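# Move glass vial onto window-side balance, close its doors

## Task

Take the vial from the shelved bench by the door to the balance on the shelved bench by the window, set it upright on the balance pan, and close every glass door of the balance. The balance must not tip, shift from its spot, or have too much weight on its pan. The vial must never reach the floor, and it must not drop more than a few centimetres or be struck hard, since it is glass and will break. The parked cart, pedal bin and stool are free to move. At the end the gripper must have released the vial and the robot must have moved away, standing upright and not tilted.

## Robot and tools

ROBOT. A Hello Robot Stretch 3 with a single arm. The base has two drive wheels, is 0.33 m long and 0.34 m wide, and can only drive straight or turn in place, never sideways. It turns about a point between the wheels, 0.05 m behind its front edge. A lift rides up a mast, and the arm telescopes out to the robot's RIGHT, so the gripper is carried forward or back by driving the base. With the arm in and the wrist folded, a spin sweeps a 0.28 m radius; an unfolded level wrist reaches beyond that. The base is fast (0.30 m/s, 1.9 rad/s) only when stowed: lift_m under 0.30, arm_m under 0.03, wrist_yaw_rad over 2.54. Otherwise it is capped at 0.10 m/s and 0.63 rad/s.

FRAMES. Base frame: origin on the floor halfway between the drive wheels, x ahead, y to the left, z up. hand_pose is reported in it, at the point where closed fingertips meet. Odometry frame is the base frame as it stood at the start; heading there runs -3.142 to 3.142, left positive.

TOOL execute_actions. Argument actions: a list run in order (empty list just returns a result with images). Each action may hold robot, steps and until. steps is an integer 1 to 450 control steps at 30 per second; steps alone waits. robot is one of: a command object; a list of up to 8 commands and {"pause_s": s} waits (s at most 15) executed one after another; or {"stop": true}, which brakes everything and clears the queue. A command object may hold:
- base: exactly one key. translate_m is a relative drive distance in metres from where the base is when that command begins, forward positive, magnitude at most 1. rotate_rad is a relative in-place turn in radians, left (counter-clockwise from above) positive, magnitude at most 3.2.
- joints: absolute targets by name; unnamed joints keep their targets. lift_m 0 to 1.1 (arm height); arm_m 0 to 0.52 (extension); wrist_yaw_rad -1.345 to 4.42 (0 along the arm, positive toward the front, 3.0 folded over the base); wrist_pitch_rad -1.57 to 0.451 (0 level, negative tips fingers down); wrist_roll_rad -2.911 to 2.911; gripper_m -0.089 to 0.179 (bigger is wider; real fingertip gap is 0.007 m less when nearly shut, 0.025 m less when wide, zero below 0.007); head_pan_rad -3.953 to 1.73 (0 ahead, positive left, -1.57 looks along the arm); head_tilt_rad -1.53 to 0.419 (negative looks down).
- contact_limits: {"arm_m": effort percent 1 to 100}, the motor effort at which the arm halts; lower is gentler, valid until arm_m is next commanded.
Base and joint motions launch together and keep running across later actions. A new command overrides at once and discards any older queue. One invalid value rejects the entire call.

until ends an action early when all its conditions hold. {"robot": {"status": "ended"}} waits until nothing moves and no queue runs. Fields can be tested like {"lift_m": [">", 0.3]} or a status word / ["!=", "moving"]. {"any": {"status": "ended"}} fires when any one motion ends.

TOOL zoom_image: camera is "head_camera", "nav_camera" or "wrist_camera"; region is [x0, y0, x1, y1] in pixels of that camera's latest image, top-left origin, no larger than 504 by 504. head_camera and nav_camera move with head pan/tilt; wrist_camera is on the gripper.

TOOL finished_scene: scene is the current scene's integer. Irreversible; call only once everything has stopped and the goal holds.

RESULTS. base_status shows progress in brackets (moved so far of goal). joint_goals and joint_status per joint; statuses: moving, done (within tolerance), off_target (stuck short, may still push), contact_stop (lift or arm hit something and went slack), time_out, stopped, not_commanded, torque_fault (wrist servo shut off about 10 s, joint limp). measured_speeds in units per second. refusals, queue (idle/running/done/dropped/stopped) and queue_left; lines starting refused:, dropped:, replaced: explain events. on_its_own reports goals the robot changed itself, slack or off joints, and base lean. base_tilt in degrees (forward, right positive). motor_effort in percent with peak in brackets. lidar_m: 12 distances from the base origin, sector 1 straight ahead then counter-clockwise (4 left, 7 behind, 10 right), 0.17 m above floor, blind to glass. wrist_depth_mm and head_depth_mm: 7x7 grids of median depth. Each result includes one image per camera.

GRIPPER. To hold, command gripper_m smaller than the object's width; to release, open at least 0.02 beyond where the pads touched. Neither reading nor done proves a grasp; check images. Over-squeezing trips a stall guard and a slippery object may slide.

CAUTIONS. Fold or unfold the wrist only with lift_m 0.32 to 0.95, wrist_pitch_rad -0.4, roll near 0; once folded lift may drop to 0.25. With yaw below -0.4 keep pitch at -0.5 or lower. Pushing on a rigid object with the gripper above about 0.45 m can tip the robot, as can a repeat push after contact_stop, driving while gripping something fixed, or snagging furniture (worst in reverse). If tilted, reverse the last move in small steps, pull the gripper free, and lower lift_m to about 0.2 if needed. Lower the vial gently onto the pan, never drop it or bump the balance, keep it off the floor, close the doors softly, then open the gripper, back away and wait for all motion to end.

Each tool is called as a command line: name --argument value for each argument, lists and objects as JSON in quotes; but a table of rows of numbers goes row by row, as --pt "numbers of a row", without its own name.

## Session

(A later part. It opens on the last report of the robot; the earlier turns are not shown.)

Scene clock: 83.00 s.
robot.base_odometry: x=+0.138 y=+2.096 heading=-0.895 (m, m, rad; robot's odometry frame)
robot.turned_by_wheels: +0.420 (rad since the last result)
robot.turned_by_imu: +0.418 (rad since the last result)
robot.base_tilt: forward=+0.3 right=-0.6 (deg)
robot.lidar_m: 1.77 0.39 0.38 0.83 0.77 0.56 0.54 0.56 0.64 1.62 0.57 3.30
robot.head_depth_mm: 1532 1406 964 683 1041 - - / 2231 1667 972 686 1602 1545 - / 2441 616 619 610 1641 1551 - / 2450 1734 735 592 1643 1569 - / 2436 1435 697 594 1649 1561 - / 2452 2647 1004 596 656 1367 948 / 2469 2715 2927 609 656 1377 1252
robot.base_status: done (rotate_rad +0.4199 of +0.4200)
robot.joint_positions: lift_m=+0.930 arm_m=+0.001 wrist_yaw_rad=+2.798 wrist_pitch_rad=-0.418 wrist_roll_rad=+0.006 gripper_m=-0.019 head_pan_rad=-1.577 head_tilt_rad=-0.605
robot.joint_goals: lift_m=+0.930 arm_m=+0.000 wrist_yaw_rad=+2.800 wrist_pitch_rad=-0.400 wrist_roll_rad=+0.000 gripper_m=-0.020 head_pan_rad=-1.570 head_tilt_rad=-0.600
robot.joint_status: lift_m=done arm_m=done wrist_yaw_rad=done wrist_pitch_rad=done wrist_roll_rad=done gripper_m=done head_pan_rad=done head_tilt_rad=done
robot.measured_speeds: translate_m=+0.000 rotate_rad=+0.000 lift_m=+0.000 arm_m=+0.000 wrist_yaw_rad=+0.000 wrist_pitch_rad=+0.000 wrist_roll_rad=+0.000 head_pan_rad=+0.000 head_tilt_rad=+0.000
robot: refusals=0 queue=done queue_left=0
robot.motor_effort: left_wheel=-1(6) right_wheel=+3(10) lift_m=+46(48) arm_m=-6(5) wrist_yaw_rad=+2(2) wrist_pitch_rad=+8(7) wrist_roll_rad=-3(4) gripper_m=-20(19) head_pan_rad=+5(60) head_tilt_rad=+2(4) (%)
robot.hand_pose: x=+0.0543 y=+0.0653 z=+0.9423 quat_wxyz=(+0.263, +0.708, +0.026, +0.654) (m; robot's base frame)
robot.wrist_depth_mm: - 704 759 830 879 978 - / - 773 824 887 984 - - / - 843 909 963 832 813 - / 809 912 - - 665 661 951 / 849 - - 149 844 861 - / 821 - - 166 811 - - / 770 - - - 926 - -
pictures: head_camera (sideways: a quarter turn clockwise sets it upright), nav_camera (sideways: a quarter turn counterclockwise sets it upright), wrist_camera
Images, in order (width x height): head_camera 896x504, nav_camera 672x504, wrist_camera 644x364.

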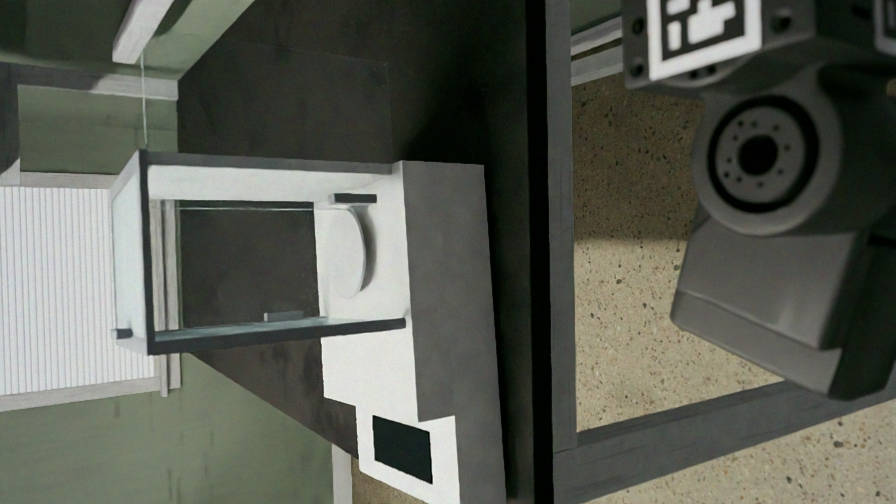

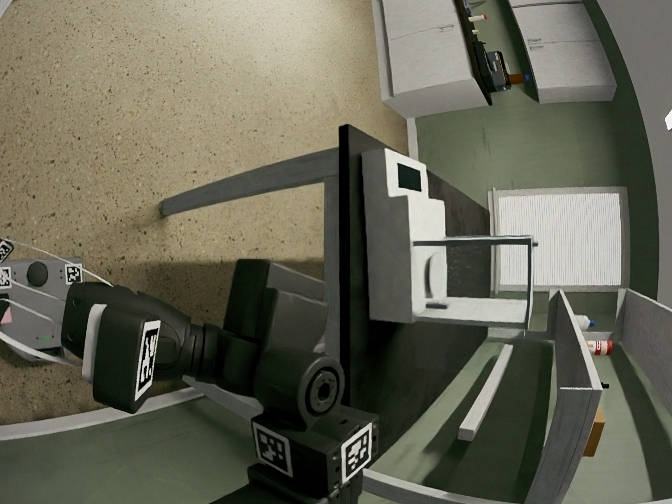

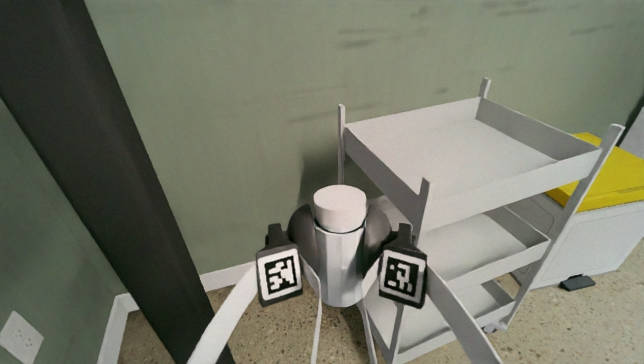

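execute_actions --actions '[{"robot":{"joints":{"wrist_yaw_rad":0},"base":{"translate_m":0.02}},"steps":200,"until":{"robot":{"wrist_yaw_rad":["<",1.5]}}},{"robot":{"joints":{"wrist_pitch_rad":-0.25,"lift_m":1.07,"arm_m":0.07}},"steps":200,"until":{"robot":{"status":"ended"}}}]'

Scene clock: 89.73 s.
robot.base_odometry: x=+0.151 y=+2.080 heading=-0.895 (m, m, rad; robot's odometry frame)
robot.turned_by_wheels: +0.000 (rad since the last result)
robot.turned_by_imu: +0.000 (rad since the last result)
robot.base_tilt: forward=+0.2 right=-0.7 (deg)
robot.lidar_m: 1.74 0.41 0.37 0.82 0.80 0.59 0.56 0.59 0.65 1.70 0.56 3.33
robot.head_depth_mm: - - - - 1516 1386 1230 / 2393 - - - 1677 1459 1231 / 2461 - - - 1684 1468 1231 / 2432 - - 603 1650 1472 1239 / 2424 1573 695 595 1657 1481 1247 / 2468 2733 1006 598 671 834 995 / 2470 2719 2973 617 659 1450 1251
robot.base_status: done (translate_m +0.0200 of +0.0200)
robot.joint_positions: lift_m=+1.070 arm_m=+0.070 wrist_yaw_rad=+0.002 wrist_pitch_rad=-0.273 wrist_roll_rad=+0.006 gripper_m=-0.019 head_pan_rad=-1.577 head_tilt_rad=-0.605
robot.joint_goals: lift_m=+1.070 arm_m=+0.070 wrist_yaw_rad=+0.000 wrist_pitch_rad=-0.250 wrist_roll_rad=+0.000 gripper_m=-0.020 head_pan_rad=-1.570 head_tilt_rad=-0.600
robot.joint_status: lift_m=done arm_m=done wrist_yaw_rad=done wrist_pitch_rad=done wrist_roll_rad=done gripper_m=done head_pan_rad=done head_tilt_rad=done
robot.measured_speeds: translate_m=+0.000 rotate_rad=+0.000 lift_m=+0.000 arm_m=+0.000 wrist_yaw_rad=+0.000 wrist_pitch_rad=+0.000 wrist_roll_rad=+0.000 head_pan_rad=+0.000 head_tilt_rad=+0.000
robot: refusals=0 queue=done queue_left=0
robot.motor_effort: left_wheel=-2(4) right_wheel=+3(9) lift_m=+46(47) arm_m=+3(5) wrist_yaw_rad=-1(1) wrist_pitch_rad=+9(10) wrist_roll_rad=-3(4) gripper_m=-20(20) head_pan_rad=+6(4) head_tilt_rad=+2(2) (%)
robot.hand_pose: x=-0.0209 y=-0.4550 z=+1.1161 quat_wxyz=(+0.699, +0.097, -0.702, -0.096) (m; robot's base frame)
robot.wrist_depth_mm: - - - - 289 - 659 / - - - - 341 956 591 / - - - 953 349 886 659 / - - 475 416 387 631 623 / - - 354 150 467 481 478 / - 336 308 167 372 389 386 / - 328 329 328 329 327 322
pictures: head_camera (sideways: a quarter turn clockwise sets it upright), nav_camera (sideways: a quarter turn counterclockwise sets it upright), wrist_camera
Images, in order (width x height): head_camera 896x504, nav_camera 672x504, wrist_camera 644x364.

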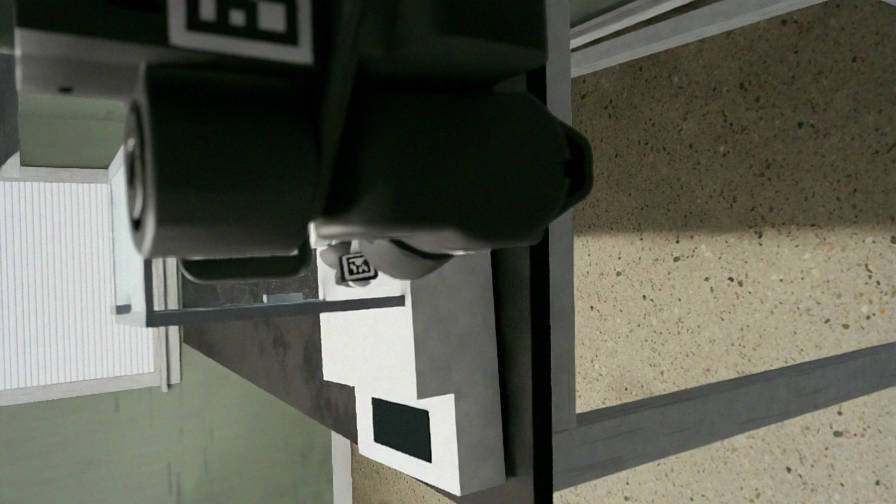

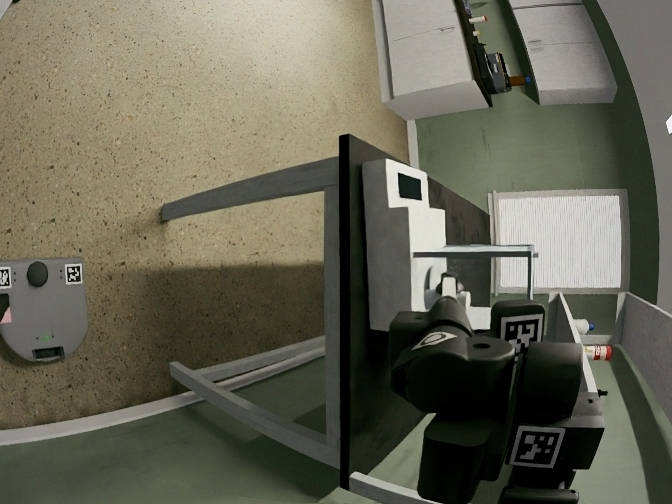

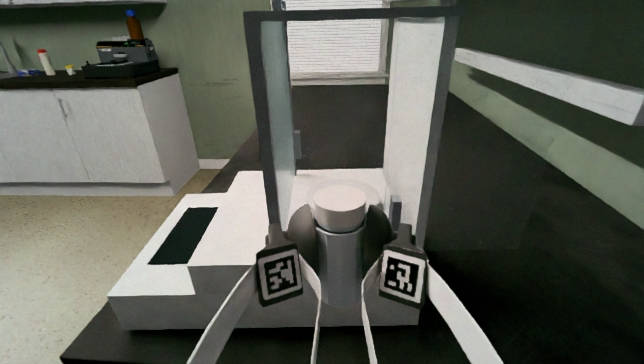

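execute_actions --actions '[{"robot":[{"base":{"translate_m":0.01},"joints":{"arm_m":0.12}}],"steps":200,"until":{"robot":{"status":"ended"}}}]'

Scene clock: 95.87 s.
robot.base_odometry: x=+0.157 y=+2.072 heading=-0.895 (m, m, rad; robot's odometry frame)
robot.turned_by_wheels: +0.000 (rad since the last result)
robot.turned_by_imu: +0.000 (rad since the last result)
robot.base_tilt: forward=+0.3 right=-0.6 (deg)
robot.lidar_m: 1.73 0.41 0.36 0.83 0.82 0.60 0.57 0.60 0.66 1.74 0.56 3.31
robot.head_depth_mm: - - - 641 1443 1379 1223 / 2005 - - 633 1626 1455 1228 / 2470 - - - 1639 1458 1234 / 2420 - - 601 1632 1462 1229 / 2445 1587 701 594 1655 1470 1237 / 2485 2703 1004 600 672 808 1032 / 2462 2737 2942 625 672 1440 1248
robot.base_status: done (translate_m +0.0100 of +0.0100)
robot.joint_positions: lift_m=+1.070 arm_m=+0.120 wrist_yaw_rad=+0.002 wrist_pitch_rad=-0.273 wrist_roll_rad=+0.006 gripper_m=-0.019 head_pan_rad=-1.577 head_tilt_rad=-0.605
robot.joint_goals: lift_m=+1.070 arm_m=+0.120 wrist_yaw_rad=+0.000 wrist_pitch_rad=-0.250 wrist_roll_rad=+0.000 gripper_m=-0.020 head_pan_rad=-1.570 head_tilt_rad=-0.600
robot.joint_status: lift_m=done arm_m=done wrist_yaw_rad=done wrist_pitch_rad=done wrist_roll_rad=done gripper_m=done head_pan_rad=done head_tilt_rad=done
robot.measured_speeds: translate_m=+0.000 rotate_rad=+0.000 lift_m=+0.000 arm_m=+0.000 wrist_yaw_rad=+0.000 wrist_pitch_rad=+0.000 wrist_roll_rad=+0.000 head_pan_rad=+0.000 head_tilt_rad=+0.000
robot: refusals=0 queue=done queue_left=0
robot.motor_effort: left_wheel=-1(3) right_wheel=+3(9) lift_m=+46(46) arm_m=+2(3) wrist_yaw_rad=-1(1) wrist_pitch_rad=+10(9) wrist_roll_rad=-3(3) gripper_m=-20(21) head_pan_rad=+4(5) head_tilt_rad=+2(2) (%)
robot.hand_pose: x=-0.0211 y=-0.5050 z=+1.1161 quat_wxyz=(+0.699, +0.097, -0.702, -0.096) (m; robot's base frame)
robot.wrist_depth_mm: - - - - 243 199 670 / - - - - 315 734 600 / - - - 971 318 832 659 / - - 663 642 322 628 601 / - - 356 150 252 479 472 / - 333 272 167 255 389 385 / - 278 266 267 266 325 322
pictures: head_camera (sideways: a quarter turn clockwise sets it upright), nav_camera (sideways: a quarter turn counterclockwise sets it upright), wrist_camera
Images, in order (width x height): head_camera 896x504, nav_camera 672x504, wrist_camera 644x364.

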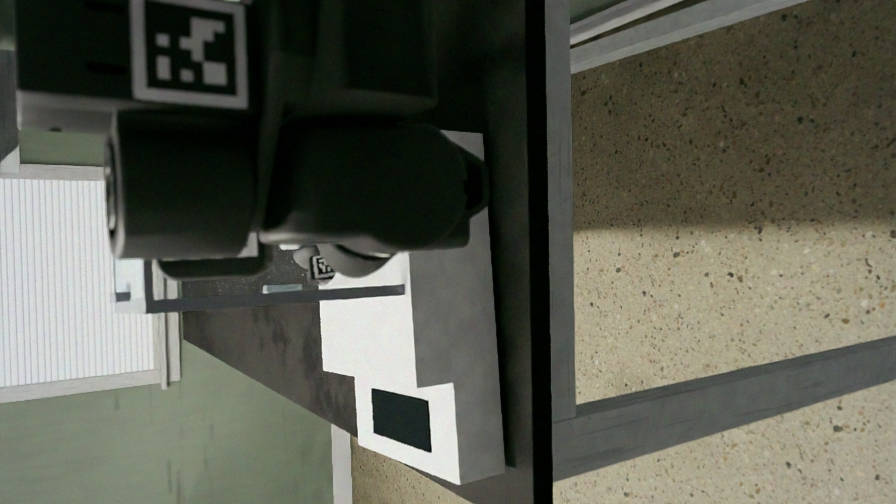

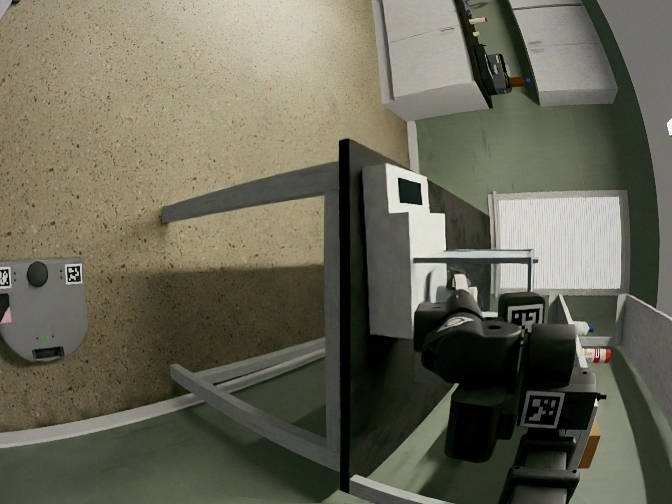

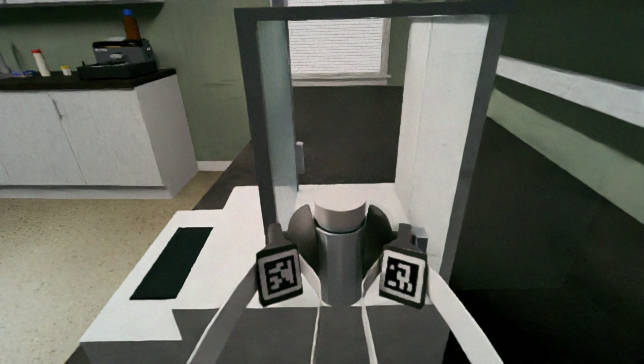

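execute_actions --actions '[{"robot":[{"joints":{"arm_m":0.178},"contact_limits":{"arm_m":9}},{"base":{"translate_m":-0.025}}],"steps":200,"until":{"robot":{"status":"ended"}}}]'

Scene clock: 100.67 s.
robot.base_odometry: x=+0.141 y=+2.092 heading=-0.895 (m, m, rad; robot's odometry frame)
robot.turned_by_wheels: +0.000 (rad since the last result)
robot.turned_by_imu: +0.000 (rad since the last result)
robot.base_tilt: forward=+0.2 right=-0.7 (deg)
robot.lidar_m: 1.76 0.39 0.38 0.83 0.78 0.57 0.55 0.57 0.64 1.64 0.57 3.31
robot.head_depth_mm: 1455 1578 838 679 1457 1357 1198 / - - 845 685 1628 1454 1233 / 2439 - - 611 1634 1461 1235 / 2430 1561 642 593 1643 1462 1239 / 2425 1575 699 594 1663 1467 1243 / 2422 2708 1005 595 656 1356 993 / 2468 2714 2948 609 655 1406 1249
robot.base_status: done (translate_m -0.0250 of -0.0250)
robot.joint_positions: lift_m=+1.070 arm_m=+0.178 wrist_yaw_rad=+0.005 wrist_pitch_rad=-0.273 wrist_roll_rad=+0.006 gripper_m=-0.019 head_pan_rad=-1.577 head_tilt_rad=-0.605
robot.joint_goals: lift_m=+1.070 arm_m=+0.178 wrist_yaw_rad=+0.000 wrist_pitch_rad=-0.250 wrist_roll_rad=+0.000 gripper_m=-0.020 head_pan_rad=-1.570 head_tilt_rad=-0.600
robot.joint_status: lift_m=done arm_m=done wrist_yaw_rad=done wrist_pitch_rad=done wrist_roll_rad=done gripper_m=done head_pan_rad=done head_tilt_rad=done
robot.measured_speeds: translate_m=+0.000 rotate_rad=+0.000 lift_m=+0.000 arm_m=+0.000 wrist_yaw_rad=+0.000 wrist_pitch_rad=+0.000 wrist_roll_rad=+0.000 head_pan_rad=+0.000 head_tilt_rad=+0.000
robot: refusals=0 queue=done queue_left=0
robot.motor_effort: left_wheel=-1(5) right_wheel=+1(4) lift_m=+46(46) arm_m=+2(3) wrist_yaw_rad=-3(4) wrist_pitch_rad=+9(9) wrist_roll_rad=-3(3) gripper_m=-21(20) head_pan_rad=+4(4) head_tilt_rad=+2(2) (%)
robot.contact_limits: arm_m 9 (drawing in: default 33, maximum 53; extending or still: default 42, maximum 70)
robot.hand_pose: x=-0.0204 y=-0.5630 z=+1.1161 quat_wxyz=(+0.699, +0.098, -0.702, -0.095) (m; robot's base frame)
robot.wrist_depth_mm: - 123 - - 193 140 639 / - - - - 225 650 582 / - - - 959 227 810 645 / - - 627 649 230 597 609 / - - 319 150 190 478 474 / - 310 250 165 247 388 386 / - 235 225 224 214 323 323
pictures: head_camera (sideways: a quarter turn clockwise sets it upright), nav_camera (sideways: a quarter turn counterclockwise sets it upright), wrist_camera
Images, in order (width x height): head_camera 896x504, nav_camera 672x504, wrist_camera 644x364.

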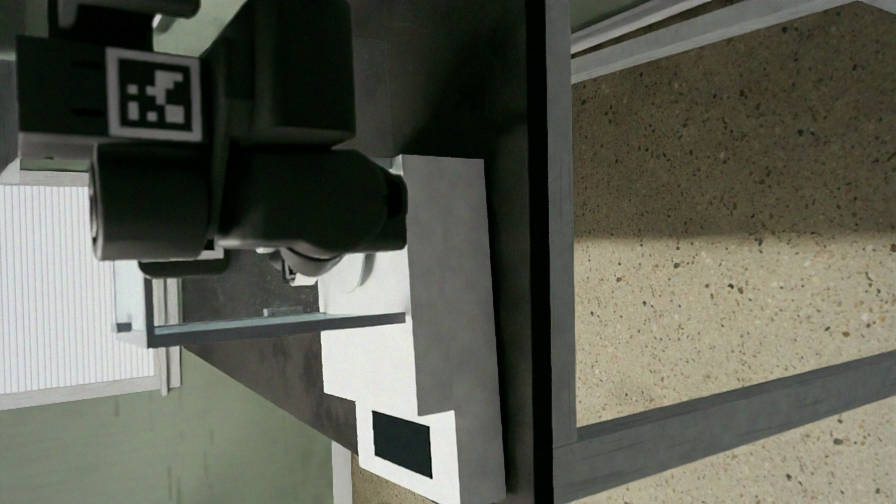

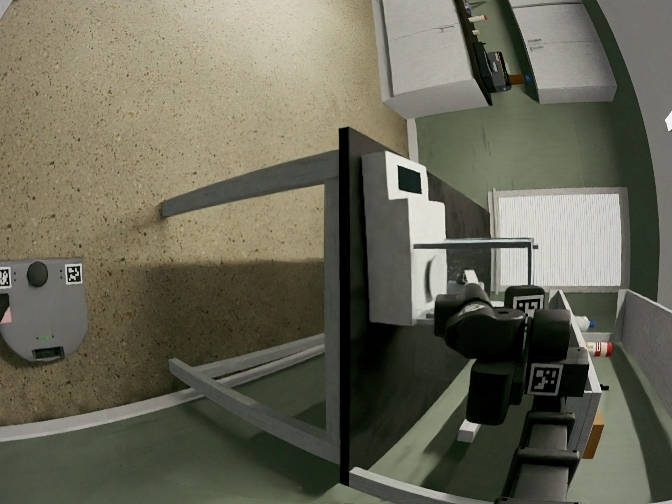

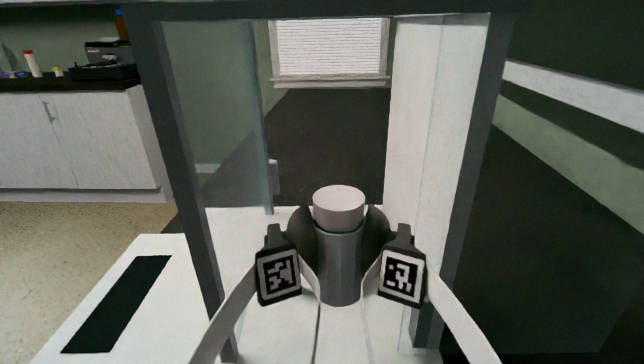

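execute_actions --actions '[{"robot":[{"base":{"translate_m":-0.012}},{"base":{"translate_m":0.021}},{"joints":{"lift_m":1.045}},{"joints":{"arm_m":0.215},"contact_limits":{"arm_m":9}}],"steps":300,"until":{"robot":{"status":"ended"}}}]'

Scene clock: 108.47 s.
robot.base_odometry: x=+0.147 y=+2.085 heading=-0.895 (m, m, rad; robot's odometry frame)
robot.turned_by_wheels: +0.000 (rad since the last result)
robot.turned_by_imu: +0.000 (rad since the last result)
robot.base_tilt: forward=+0.2 right=-0.6 (deg)
robot.lidar_m: 1.75 0.41 0.37 0.82 0.80 0.58 0.56 0.58 0.65 1.67 0.56 3.33
robot.head_depth_mm: 1572 - 936 679 1439 1385 1197 / 2112 - - 686 1627 1459 1227 / 2445 - - 604 1634 1467 1239 / 2448 2582 1056 594 1644 1466 1234 / 2424 1577 699 595 1658 1466 1241 / 2452 2655 1007 599 656 836 965 / 2438 2738 2989 618 657 1412 1247
robot.base_status: done (translate_m +0.0210 of +0.0210)
robot.joint_positions: lift_m=+1.045 arm_m=+0.215 wrist_yaw_rad=+0.002 wrist_pitch_rad=-0.273 wrist_roll_rad=+0.006 gripper_m=-0.019 head_pan_rad=-1.577 head_tilt_rad=-0.605
robot.joint_goals: lift_m=+1.045 arm_m=+0.215 wrist_yaw_rad=+0.000 wrist_pitch_rad=-0.250 wrist_roll_rad=+0.000 gripper_m=-0.020 head_pan_rad=-1.570 head_tilt_rad=-0.600
robot.joint_status: lift_m=done arm_m=done wrist_yaw_rad=done wrist_pitch_rad=done wrist_roll_rad=done gripper_m=done head_pan_rad=done head_tilt_rad=done
robot.measured_speeds: translate_m=+0.000 rotate_rad=+0.000 lift_m=+0.000 arm_m=+0.000 wrist_yaw_rad=+0.000 wrist_pitch_rad=+0.000 wrist_roll_rad=+0.000 head_pan_rad=+0.000 head_tilt_rad=+0.000
robot: refusals=0 queue=done queue_left=0
robot.motor_effort: left_wheel=-1(8) right_wheel=+2(10) lift_m=+27(48) arm_m=+3(3) wrist_yaw_rad=-1(18) wrist_pitch_rad=+9(10) wrist_roll_rad=-4(3) gripper_m=-20(23) head_pan_rad=+4(4) head_tilt_rad=+2(2) (%)
robot.contact_limits: arm_m 9 (drawing in: default 33, maximum 53; extending or still: default 42, maximum 70)
robot.hand_pose: x=-0.0210 y=-0.6000 z=+1.0918 quat_wxyz=(+0.699, +0.097, -0.702, -0.096) (m; robot's base frame)
robot.wrist_depth_mm: - - - - 242 121 94 / - - - - 244 121 478 / - 102 - 882 246 122 623 / - - 573 606 251 123 569 / - 333 298 150 196 134 439 / - 250 229 167 212 159 350 / 250 199 191 197 195 290 296
pictures: head_camera (sideways: a quarter turn clockwise sets it upright), nav_camera (sideways: a quarter turn counterclockwise sets it upright), wrist_camera
Images, in order (width x height): head_camera 896x504, nav_camera 672x504, wrist_camera 644x364.

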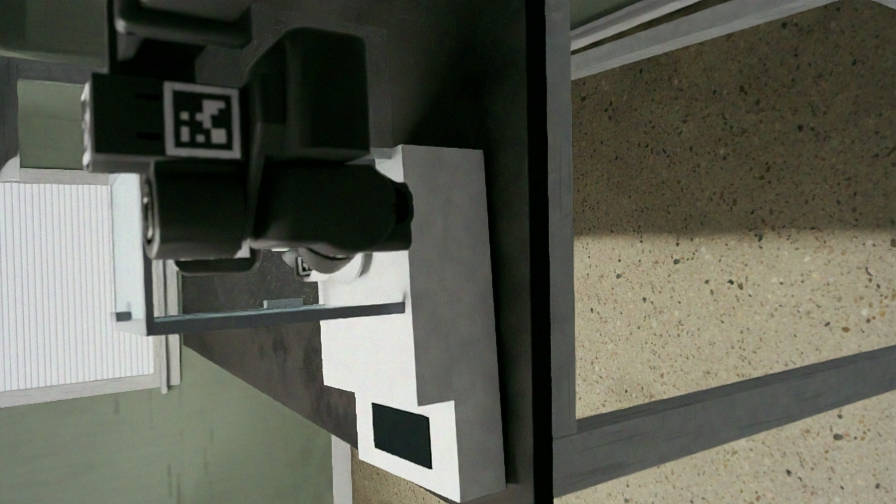

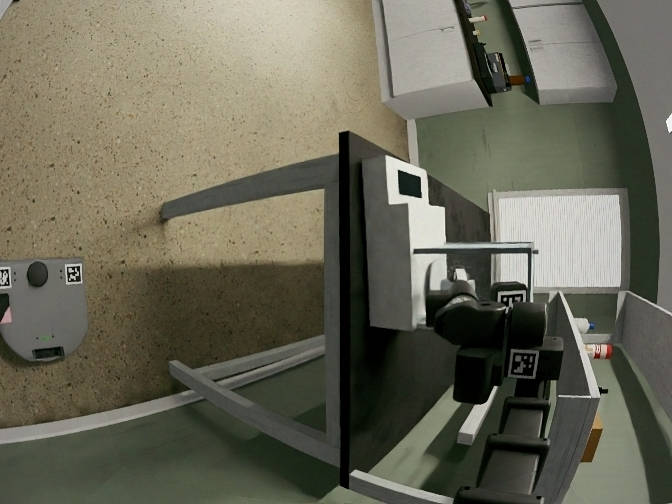

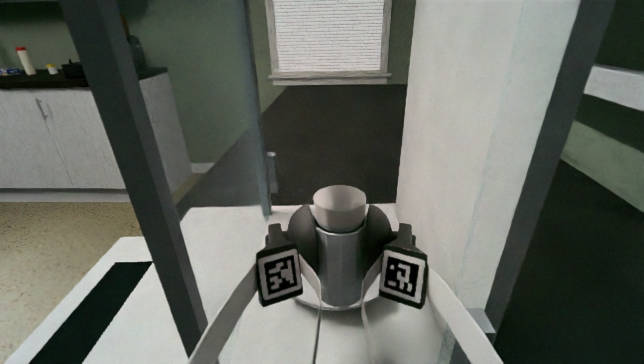

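execute_actions --actions '[{"robot":[{"base":{"translate_m":0.007}},{"joints":{"arm_m":0.26},"contact_limits":{"arm_m":9}},{"joints":{"lift_m":1.026}}],"steps":300,"until":{"robot":{"status":"ended"}}}]'

Scene clock: 114.87 s.
robot.base_odometry: x=+0.151 y=+2.079 heading=-0.895 (m, m, rad; robot's odometry frame)
robot.turned_by_wheels: +0.000 (rad since the last result)
robot.turned_by_imu: +0.000 (rad since the last result)
robot.base_tilt: forward=+0.4 right=-0.6 (deg)
robot.lidar_m: 1.74 0.41 0.37 0.83 0.81 0.59 0.57 0.59 0.65 1.71 0.56 3.32
robot.head_depth_mm: 1592 - 907 681 1443 1377 1223 / 2166 - - 686 1636 1447 1226 / 2451 - - 598 1640 1466 1231 / 2413 2615 735 592 1653 1467 1232 / 2447 1446 697 593 1649 1471 1241 / 2462 2723 1004 599 670 834 994 / 2466 2720 2976 618 658 1439 1247
robot.base_status: done (translate_m +0.0070 of +0.0070)
robot.joint_positions: lift_m=+1.026 arm_m=+0.260 wrist_yaw_rad=+0.002 wrist_pitch_rad=-0.273 wrist_roll_rad=+0.006 gripper_m=-0.019 head_pan_rad=-1.577 head_tilt_rad=-0.605
robot.joint_goals: lift_m=+1.026 arm_m=+0.260 wrist_yaw_rad=+0.000 wrist_pitch_rad=-0.250 wrist_roll_rad=+0.000 gripper_m=-0.020 head_pan_rad=-1.570 head_tilt_rad=-0.600
robot.joint_status: lift_m=done arm_m=done wrist_yaw_rad=done wrist_pitch_rad=done wrist_roll_rad=done gripper_m=done head_pan_rad=done head_tilt_rad=done
robot.measured_speeds: translate_m=+0.000 rotate_rad=+0.000 lift_m=+0.000 arm_m=+0.000 wrist_yaw_rad=+0.000 wrist_pitch_rad=+0.000 wrist_roll_rad=+0.000 head_pan_rad=+0.000 head_tilt_rad=+0.000
robot: refusals=0 queue=done queue_left=0
robot.motor_effort: left_wheel=-1(3) right_wheel=+3(9) lift_m=+27(29) arm_m=+3(3) wrist_yaw_rad=-1(1) wrist_pitch_rad=+9(9) wrist_roll_rad=-3(3) gripper_m=-20(20) head_pan_rad=+5(4) head_tilt_rad=+2(2) (%)
robot.contact_limits: arm_m 9 (drawing in: default 33, maximum 53; extending or still: default 42, maximum 70)
robot.hand_pose: x=-0.0210 y=-0.6450 z=+1.0728 quat_wxyz=(+0.699, +0.097, -0.702, -0.096) (m; robot's base frame)
robot.wrist_depth_mm: - - - - - 128 85 / - - - - - 129 86 / - - - 823 691 130 86 / - - 538 553 490 131 87 / - 475 267 150 208 131 87 / - 214 213 167 186 132 87 / 214 167 177 166 168 124 88
pictures: head_camera (sideways: a quarter turn clockwise sets it upright), nav_camera (sideways: a quarter turn counterclockwise sets it upright), wrist_camera
Images, in order (width x height): head_camera 896x504, nav_camera 672x504, wrist_camera 644x364.

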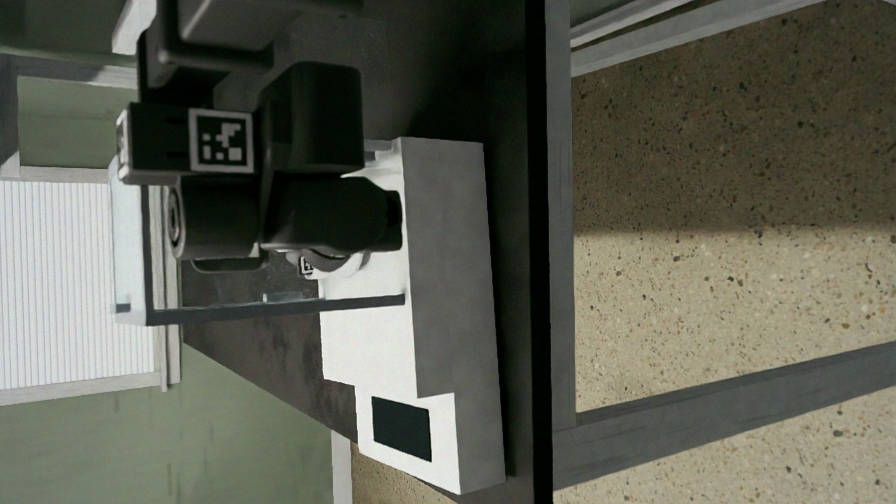

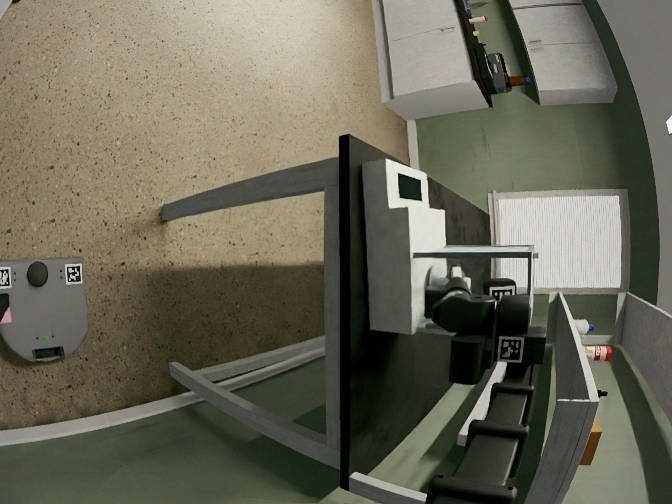

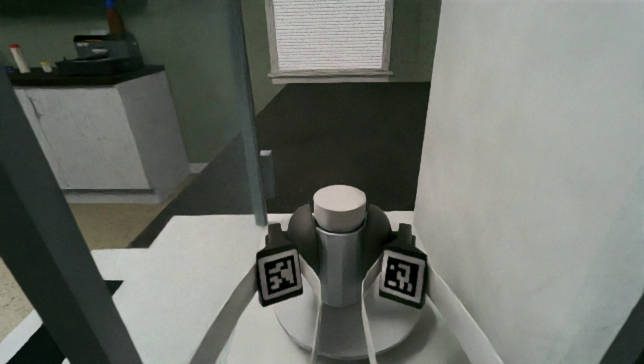

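execute_actions --actions '[{"robot":[{"joints":{"arm_m":0.264,"lift_m":1.018},"contact_limits":{"arm_m":9}},{"joints":{"gripper_m":0.053}}],"steps":200,"until":{"robot":{"status":"ended"}}}]'

Scene clock: 118.13 s.
robot.base_odometry: x=+0.151 y=+2.079 heading=-0.895 (m, m, rad; robot's odometry frame)
robot.turned_by_wheels: +0.000 (rad since the last result)
robot.turned_by_imu: +0.000 (rad since the last result)
robot.base_tilt: forward=+0.3 right=-0.7 (deg)
robot.lidar_m: 1.74 0.41 0.37 0.82 0.80 0.59 0.57 0.59 0.65 1.71 0.56 3.31
robot.head_depth_mm: 1594 1447 911 683 1450 1379 1227 / 2302 - 826 685 1631 1451 1232 / 2456 - - 597 1639 1460 1229 / 2446 2632 696 594 1656 1471 1245 / 2475 1445 697 594 1646 1479 1239 / 2470 2722 1003 598 670 835 995 / 2450 2710 2965 617 658 1444 1252
robot.base_status: done (translate_m +0.0070 of +0.0070)
robot.joint_positions: lift_m=+1.018 arm_m=+0.264 wrist_yaw_rad=+0.002 wrist_pitch_rad=-0.267 wrist_roll_rad=+0.006 gripper_m=+0.053 head_pan_rad=-1.577 head_tilt_rad=-0.605
robot.joint_goals: lift_m=+1.018 arm_m=+0.264 wrist_yaw_rad=+0.000 wrist_pitch_rad=-0.250 wrist_roll_rad=+0.000 gripper_m=+0.053 head_pan_rad=-1.570 head_tilt_rad=-0.600
robot.joint_status: lift_m=done arm_m=done wrist_yaw_rad=done wrist_pitch_rad=done wrist_roll_rad=done gripper_m=done head_pan_rad=done head_tilt_rad=done
robot.measured_speeds: translate_m=+0.000 rotate_rad=+0.000 lift_m=+0.000 arm_m=+0.000 wrist_yaw_rad=+0.000 wrist_pitch_rad=+0.000 wrist_roll_rad=+0.000 head_pan_rad=+0.000 head_tilt_rad=+0.000
robot: refusals=0 queue=done queue_left=0
robot.motor_effort: left_wheel=-1(1) right_wheel=+2(3) lift_m=+27(27) arm_m=+3(3) wrist_yaw_rad=-1(1) wrist_pitch_rad=+7(9) wrist_roll_rad=-3(3) gripper_m=+1(94) head_pan_rad=+4(5) head_tilt_rad=+2(2) (%)
robot.contact_limits: arm_m 9 (drawing in: default 33, maximum 53; extending or still: default 42, maximum 70)
robot.hand_pose: x=-0.0210 y=-0.6495 z=+1.0663 quat_wxyz=(+0.699, +0.095, -0.702, -0.094) (m; robot's base frame)
robot.wrist_depth_mm: - - - - - 128 85 / - - - - - 128 86 / - - - 825 726 129 86 / - - 518 550 480 130 86 / - 421 257 151 207 131 87 / - 207 204 168 182 132 87 / - 171 169 158 162 123 87
pictures: head_camera (sideways: a quarter turn clockwise sets it upright), nav_camera (sideways: a quarter turn counterclockwise sets it upright), wrist_camera
Images, in order (width x height): head_camera 896x504, nav_camera 672x504, wrist_camera 644x364.

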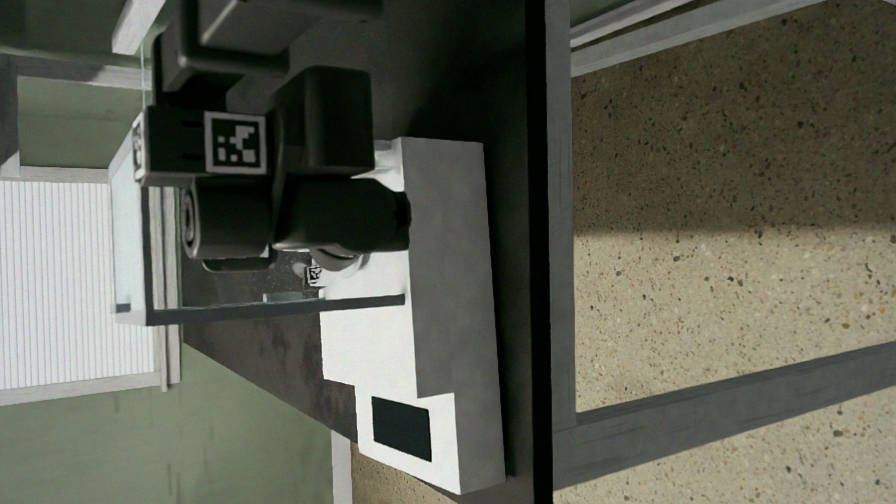

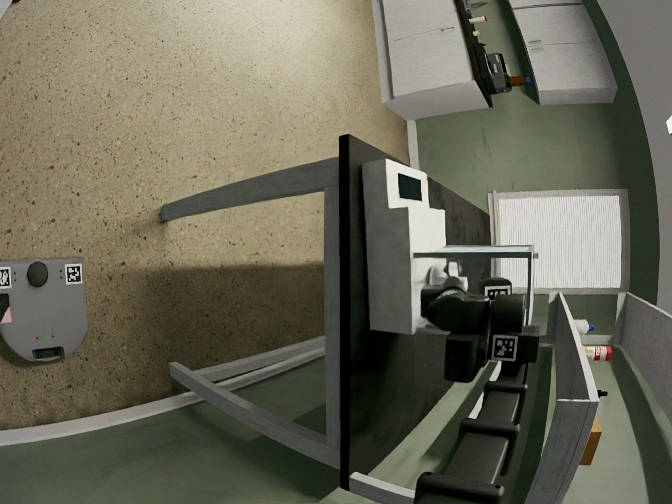

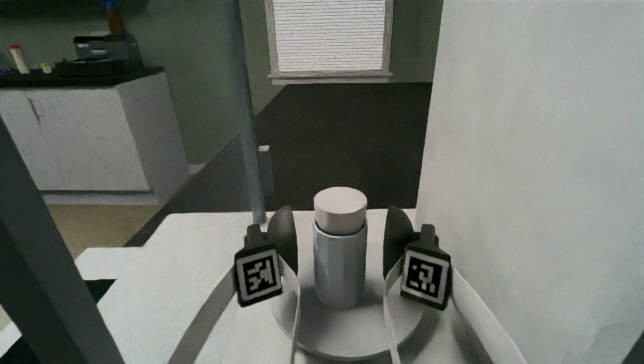

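Retract clear of the vial, narrow the fingers, then exit.

execute_actions --actions '[{"robot":[{"joints":{"arm_m":0.218},"contact_limits":{"arm_m":12}},{"joints":{"gripper_m":0.03}},{"joints":{"arm_m":0.11},"contact_limits":{"arm_m":12}},{"base":{"translate_m":-0.058},"joints":{"gripper_m":0.045}}],"steps":300,"until":{"robot":{"status":"ended"}}}]'

Scene clock: 125.83 s.
robot.base_odometry: x=+0.115 y=+2.124 heading=-0.895 (m, m, rad; robot's odometry frame)
robot.turned_by_wheels: +0.000 (rad since the last result)
robot.turned_by_imu: +0.000 (rad since the last result)
robot.base_tilt: forward=+0.3 right=-0.6 (deg)
robot.lidar_m: 1.80 0.41 0.45 0.82 0.72 0.53 0.51 0.53 0.62 1.45 0.58 3.31
robot.head_depth_mm: 1394 1337 - - 1473 1368 1147 / 1801 1802 - - 1654 1461 1235 / 2461 1545 - - 1686 1456 1232 / 2425 1556 1095 - 1679 1464 1237 / 2444 1747 663 595 1650 1477 1235 / 2431 2625 706 593 654 1469 1025 / 2459 2731 2887 600 656 792 1218
robot.base_status: done (translate_m -0.0580 of -0.0580)
robot.joint_positions: lift_m=+1.018 arm_m=+0.110 wrist_yaw_rad=+0.001 wrist_pitch_rad=-0.267 wrist_roll_rad=+0.006 gripper_m=+0.045 head_pan_rad=-1.577 head_tilt_rad=-0.605
robot.joint_goals: lift_m=+1.018 arm_m=+0.110 wrist_yaw_rad=+0.000 wrist_pitch_rad=-0.250 wrist_roll_rad=+0.000 gripper_m=+0.045 head_pan_rad=-1.570 head_tilt_rad=-0.600
robot.joint_status: lift_m=done arm_m=done wrist_yaw_rad=done wrist_pitch_rad=done wrist_roll_rad=done gripper_m=done head_pan_rad=done head_tilt_rad=done
robot.measured_speeds: translate_m=+0.000 rotate_rad=+0.000 lift_m=+0.000 arm_m=+0.000 wrist_yaw_rad=+0.000 wrist_pitch_rad=+0.000 wrist_roll_rad=+0.000 head_pan_rad=+0.000 head_tilt_rad=+0.000
robot: refusals=0 queue=done queue_left=0
robot.motor_effort: left_wheel=-1(6) right_wheel=+3(5) lift_m=+27(27) arm_m=-5(6) wrist_yaw_rad=-1(2) wrist_pitch_rad=+7(7) wrist_roll_rad=-3(3) gripper_m=+1(87) head_pan_rad=+5(5) head_tilt_rad=+2(2) (%)
robot.contact_limits: arm_m 12 (drawing in: default 33, maximum 53; extending or still: default 42, maximum 70)
robot.hand_pose: x=-0.0211 y=-0.4961 z=+1.0663 quat_wxyz=(+0.699, +0.094, -0.702, -0.094) (m; robot's base frame)
robot.wrist_depth_mm: - - - - - 870 588 / - - - - - 874 484 / - - 824 416 793 783 590 / - 403 330 298 538 532 533 / - 259 256 248 428 404 399 / 265 253 254 255 317 327 323 / 275 273 271 272 275 272 271
pictures: head_camera (sideways: a quarter turn clockwise sets it upright), nav_camera (sideways: a quarter turn counterclockwise sets it upright), wrist_camera
Images, in order (width x height): head_camera 896x504, nav_camera 672x504, wrist_camera 644x364.

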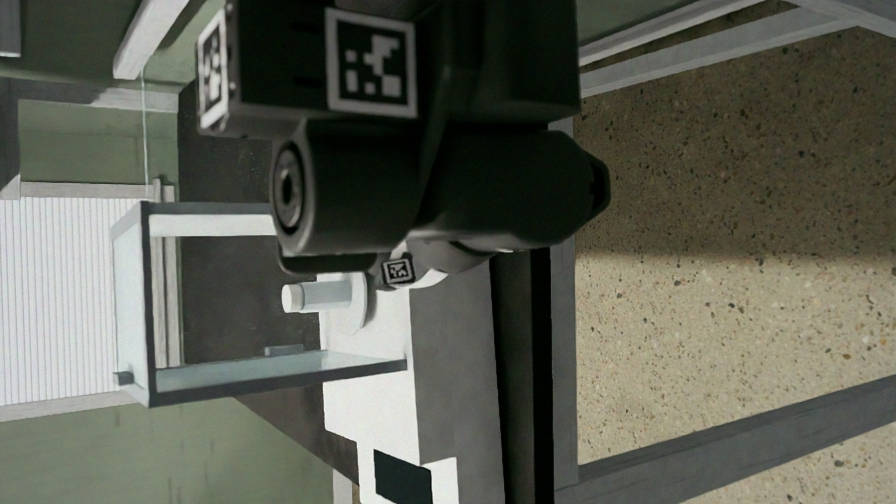

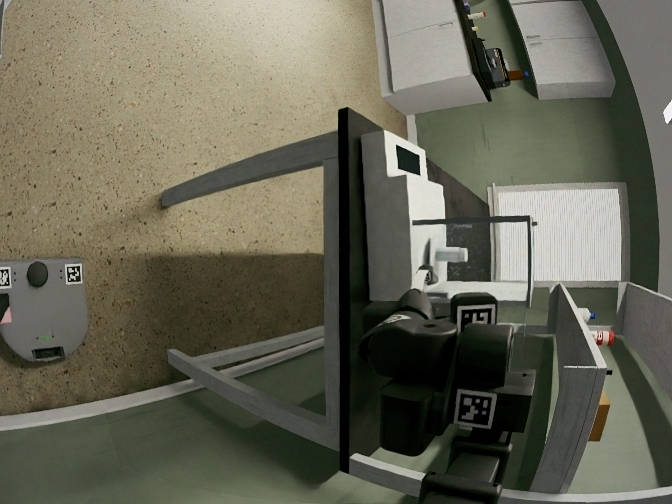

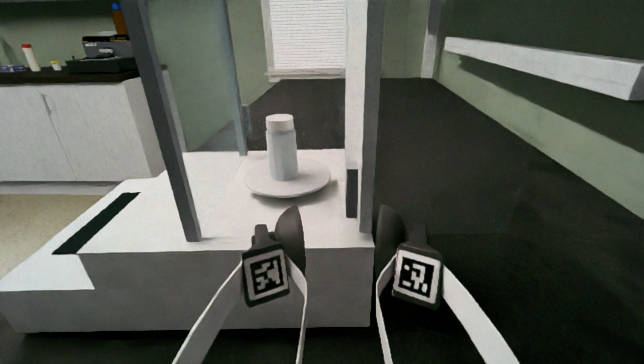

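execute_actions --actions '[{"robot":[{"joints":{"arm_m":0.144},"contact_limits":{"arm_m":8}},{"base":{"translate_m":0.06}}],"steps":300,"until":{"robot":{"status":"ended"}}}]'

Scene clock: 130.17 s.
robot.base_odometry: x=+0.153 y=+2.078 heading=-0.895 (m, m, rad; robot's odometry frame)
robot.turned_by_wheels: +0.000 (rad since the last result)
robot.turned_by_imu: +0.000 (rad since the last result)
robot.base_tilt: forward=+0.3 right=-0.6 (deg)
robot.lidar_m: 1.74 0.40 0.37 0.83 0.80 0.59 0.57 0.59 0.65 1.72 0.56 3.32
robot.head_depth_mm: 1600 1589 - - 1439 1380 1222 / 2311 1779 - - 1633 1459 1229 / 2450 1535 - - 1693 1464 1236 / 2447 1723 - 602 1636 1466 1230 / 2444 1587 700 594 1645 1474 1242 / 2484 2706 1004 600 671 810 995 / 2469 2706 2968 622 659 1453 1252
robot.base_status: done (translate_m +0.0600 of +0.0600)
robot.joint_positions: lift_m=+1.018 arm_m=+0.144 wrist_yaw_rad=+0.001 wrist_pitch_rad=-0.267 wrist_roll_rad=+0.006 gripper_m=+0.045 head_pan_rad=-1.577 head_tilt_rad=-0.605
robot.joint_goals: lift_m=+1.018 arm_m=+0.144 wrist_yaw_rad=+0.000 wrist_pitch_rad=-0.250 wrist_roll_rad=+0.000 gripper_m=+0.045 head_pan_rad=-1.570 head_tilt_rad=-0.600
robot.joint_status: lift_m=done arm_m=done wrist_yaw_rad=done wrist_pitch_rad=done wrist_roll_rad=done gripper_m=done head_pan_rad=done head_tilt_rad=done
robot.measured_speeds: translate_m=+0.000 rotate_rad=+0.000 lift_m=+0.000 arm_m=+0.000 wrist_yaw_rad=+0.000 wrist_pitch_rad=+0.000 wrist_roll_rad=+0.000 head_pan_rad=+0.000 head_tilt_rad=+0.000
robot: refusals=0 queue=done queue_left=0
robot.motor_effort: left_wheel=-1(2) right_wheel=+3(8) lift_m=+27(27) arm_m=+3(3) wrist_yaw_rad=-1(1) wrist_pitch_rad=+7(7) wrist_roll_rad=-3(3) gripper_m=+1(1) head_pan_rad=+6(4) head_tilt_rad=+2(2) (%)
robot.contact_limits: arm_m 8 (drawing in: default 33, maximum 53; extending or still: default 42, maximum 70)
robot.hand_pose: x=-0.0211 y=-0.5295 z=+1.0663 quat_wxyz=(+0.699, +0.094, -0.702, -0.094) (m; robot's base frame)
robot.wrist_depth_mm: - - - - 283 180 668 / - - - - 286 678 598 / - - - 742 290 713 659 / - - 338 297 282 500 521 / - 321 251 253 235 405 402 / - 224 214 210 214 326 322 / 234 229 229 229 229 273 270
pictures: head_camera (sideways: a quarter turn clockwise sets it upright), nav_camera (sideways: a quarter turn counterclockwise sets it upright), wrist_camera
Images, in order (width x height): head_camera 896x504, nav_camera 672x504, wrist_camera 644x364.

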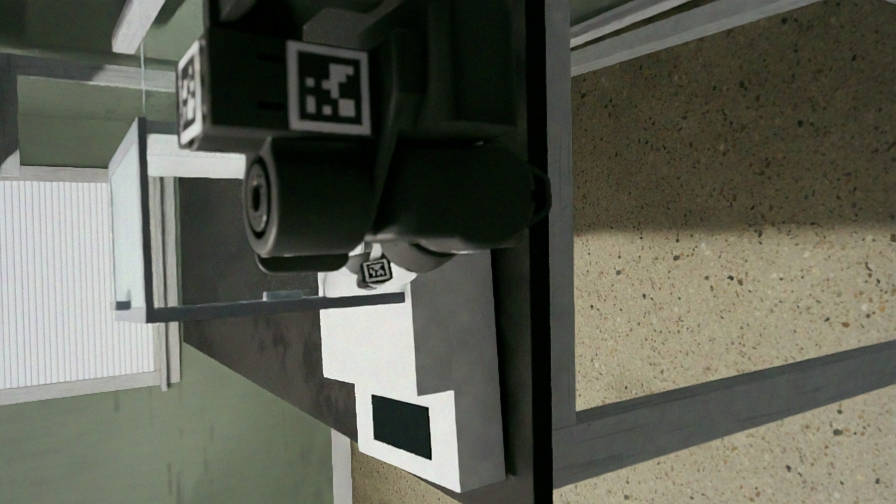

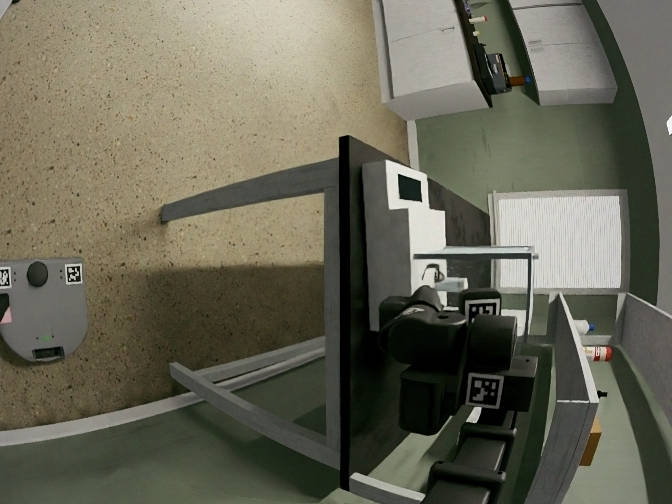

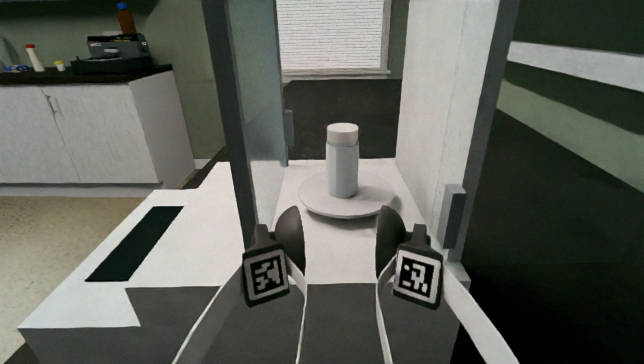

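Missed the handle; retry deeper.

execute_actions --actions '[{"robot":[{"base":{"translate_m":-0.064},"joints":{"arm_m":0.138}},{"joints":{"arm_m":0.153},"contact_limits":{"arm_m":8}},{"base":{"translate_m":0.05}}],"steps":300,"until":{"robot":{"status":"ended"}}}]'

Scene clock: 136.03 s.
robot.base_odometry: x=+0.144 y=+2.088 heading=-0.895 (m, m, rad; robot's odometry frame)
robot.turned_by_wheels: +0.000 (rad since the last result)
robot.turned_by_imu: +0.000 (rad since the last result)
robot.base_tilt: forward=+0.4 right=-0.6 (deg)
robot.lidar_m: 1.76 0.40 0.38 0.83 0.79 0.58 0.55 0.57 0.65 1.66 0.56 3.33
robot.head_depth_mm: 1559 1501 - - 1470 1356 1196 / 2268 2321 - - 1641 1461 1228 / 2481 602 - - 1642 1460 1235 / 2434 1735 - 605 1646 1466 1235 / 2436 1438 700 594 1654 1474 1241 / 2485 2673 1005 594 656 832 974 / 2465 2694 2969 609 658 1406 1253
robot.base_status: done (translate_m +0.0500 of +0.0500)
robot.joint_positions: lift_m=+1.018 arm_m=+0.153 wrist_yaw_rad=-0.006 wrist_pitch_rad=-0.268 wrist_roll_rad=+0.006 gripper_m=+0.045 head_pan_rad=-1.577 head_tilt_rad=-0.605
robot.joint_goals: lift_m=+1.018 arm_m=+0.153 wrist_yaw_rad=+0.000 wrist_pitch_rad=-0.250 wrist_roll_rad=+0.000 gripper_m=+0.045 head_pan_rad=-1.570 head_tilt_rad=-0.600
robot.joint_status: lift_m=done arm_m=done wrist_yaw_rad=done wrist_pitch_rad=done wrist_roll_rad=done gripper_m=done head_pan_rad=done head_tilt_rad=done
robot.measured_speeds: translate_m=+0.000 rotate_rad=+0.000 lift_m=+0.000 arm_m=+0.000 wrist_yaw_rad=+0.000 wrist_pitch_rad=+0.000 wrist_roll_rad=+0.000 head_pan_rad=+0.000 head_tilt_rad=+0.000
robot: refusals=0 queue=done queue_left=0
robot.motor_effort: left_wheel=-2(4) right_wheel=+5(13) lift_m=+27(27) arm_m=+3(6) wrist_yaw_rad=+5(5) wrist_pitch_rad=+7(8) wrist_roll_rad=-3(3) gripper_m=-1(2) head_pan_rad=+5(5) head_tilt_rad=+2(2) (%)
robot.contact_limits: arm_m 8 (drawing in: default 33, maximum 53; extending or still: default 42, maximum 70)
robot.hand_pose: x=-0.0230 y=-0.5384 z=+1.0660 quat_wxyz=(+0.699, +0.092, -0.703, -0.097) (m; robot's base frame)
robot.wrist_depth_mm: - - - - 225 807 639 / - - - - 228 851 549 / - - 698 797 232 778 636 / - - 316 271 235 532 529 / - 291 254 250 205 401 397 / 275 206 204 203 204 327 321 / 223 215 215 217 220 271 271
pictures: head_camera (sideways: a quarter turn clockwise sets it upright), nav_camera (sideways: a quarter turn counterclockwise sets it upright), wrist_camera
Images, in order (width x height): head_camera 896x504, nav_camera 672x504, wrist_camera 644x364.

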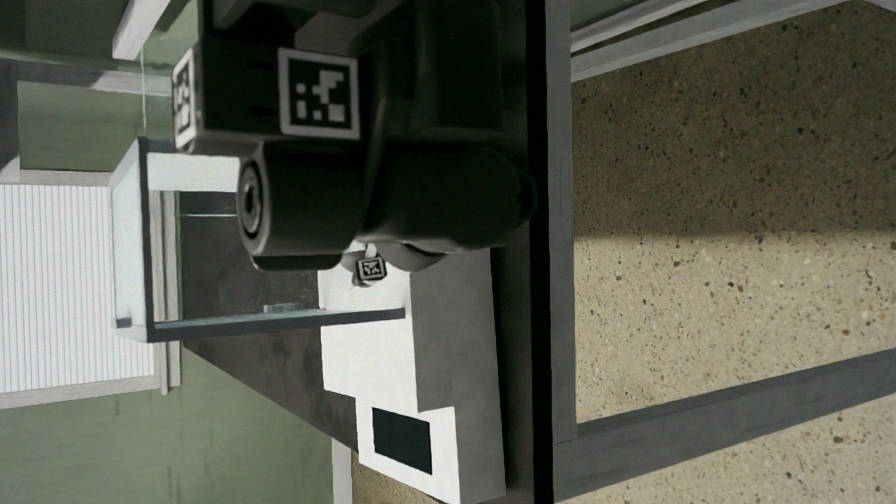

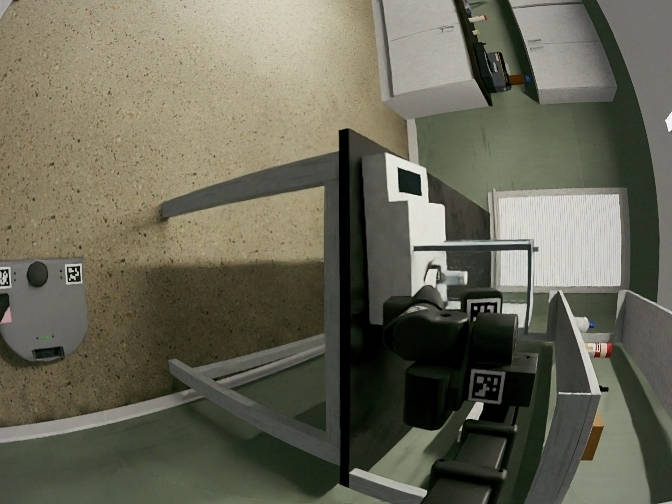

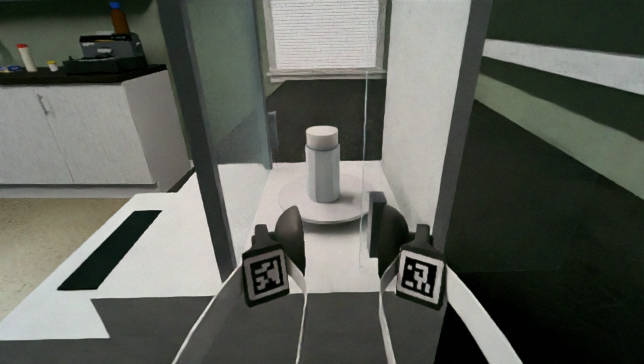

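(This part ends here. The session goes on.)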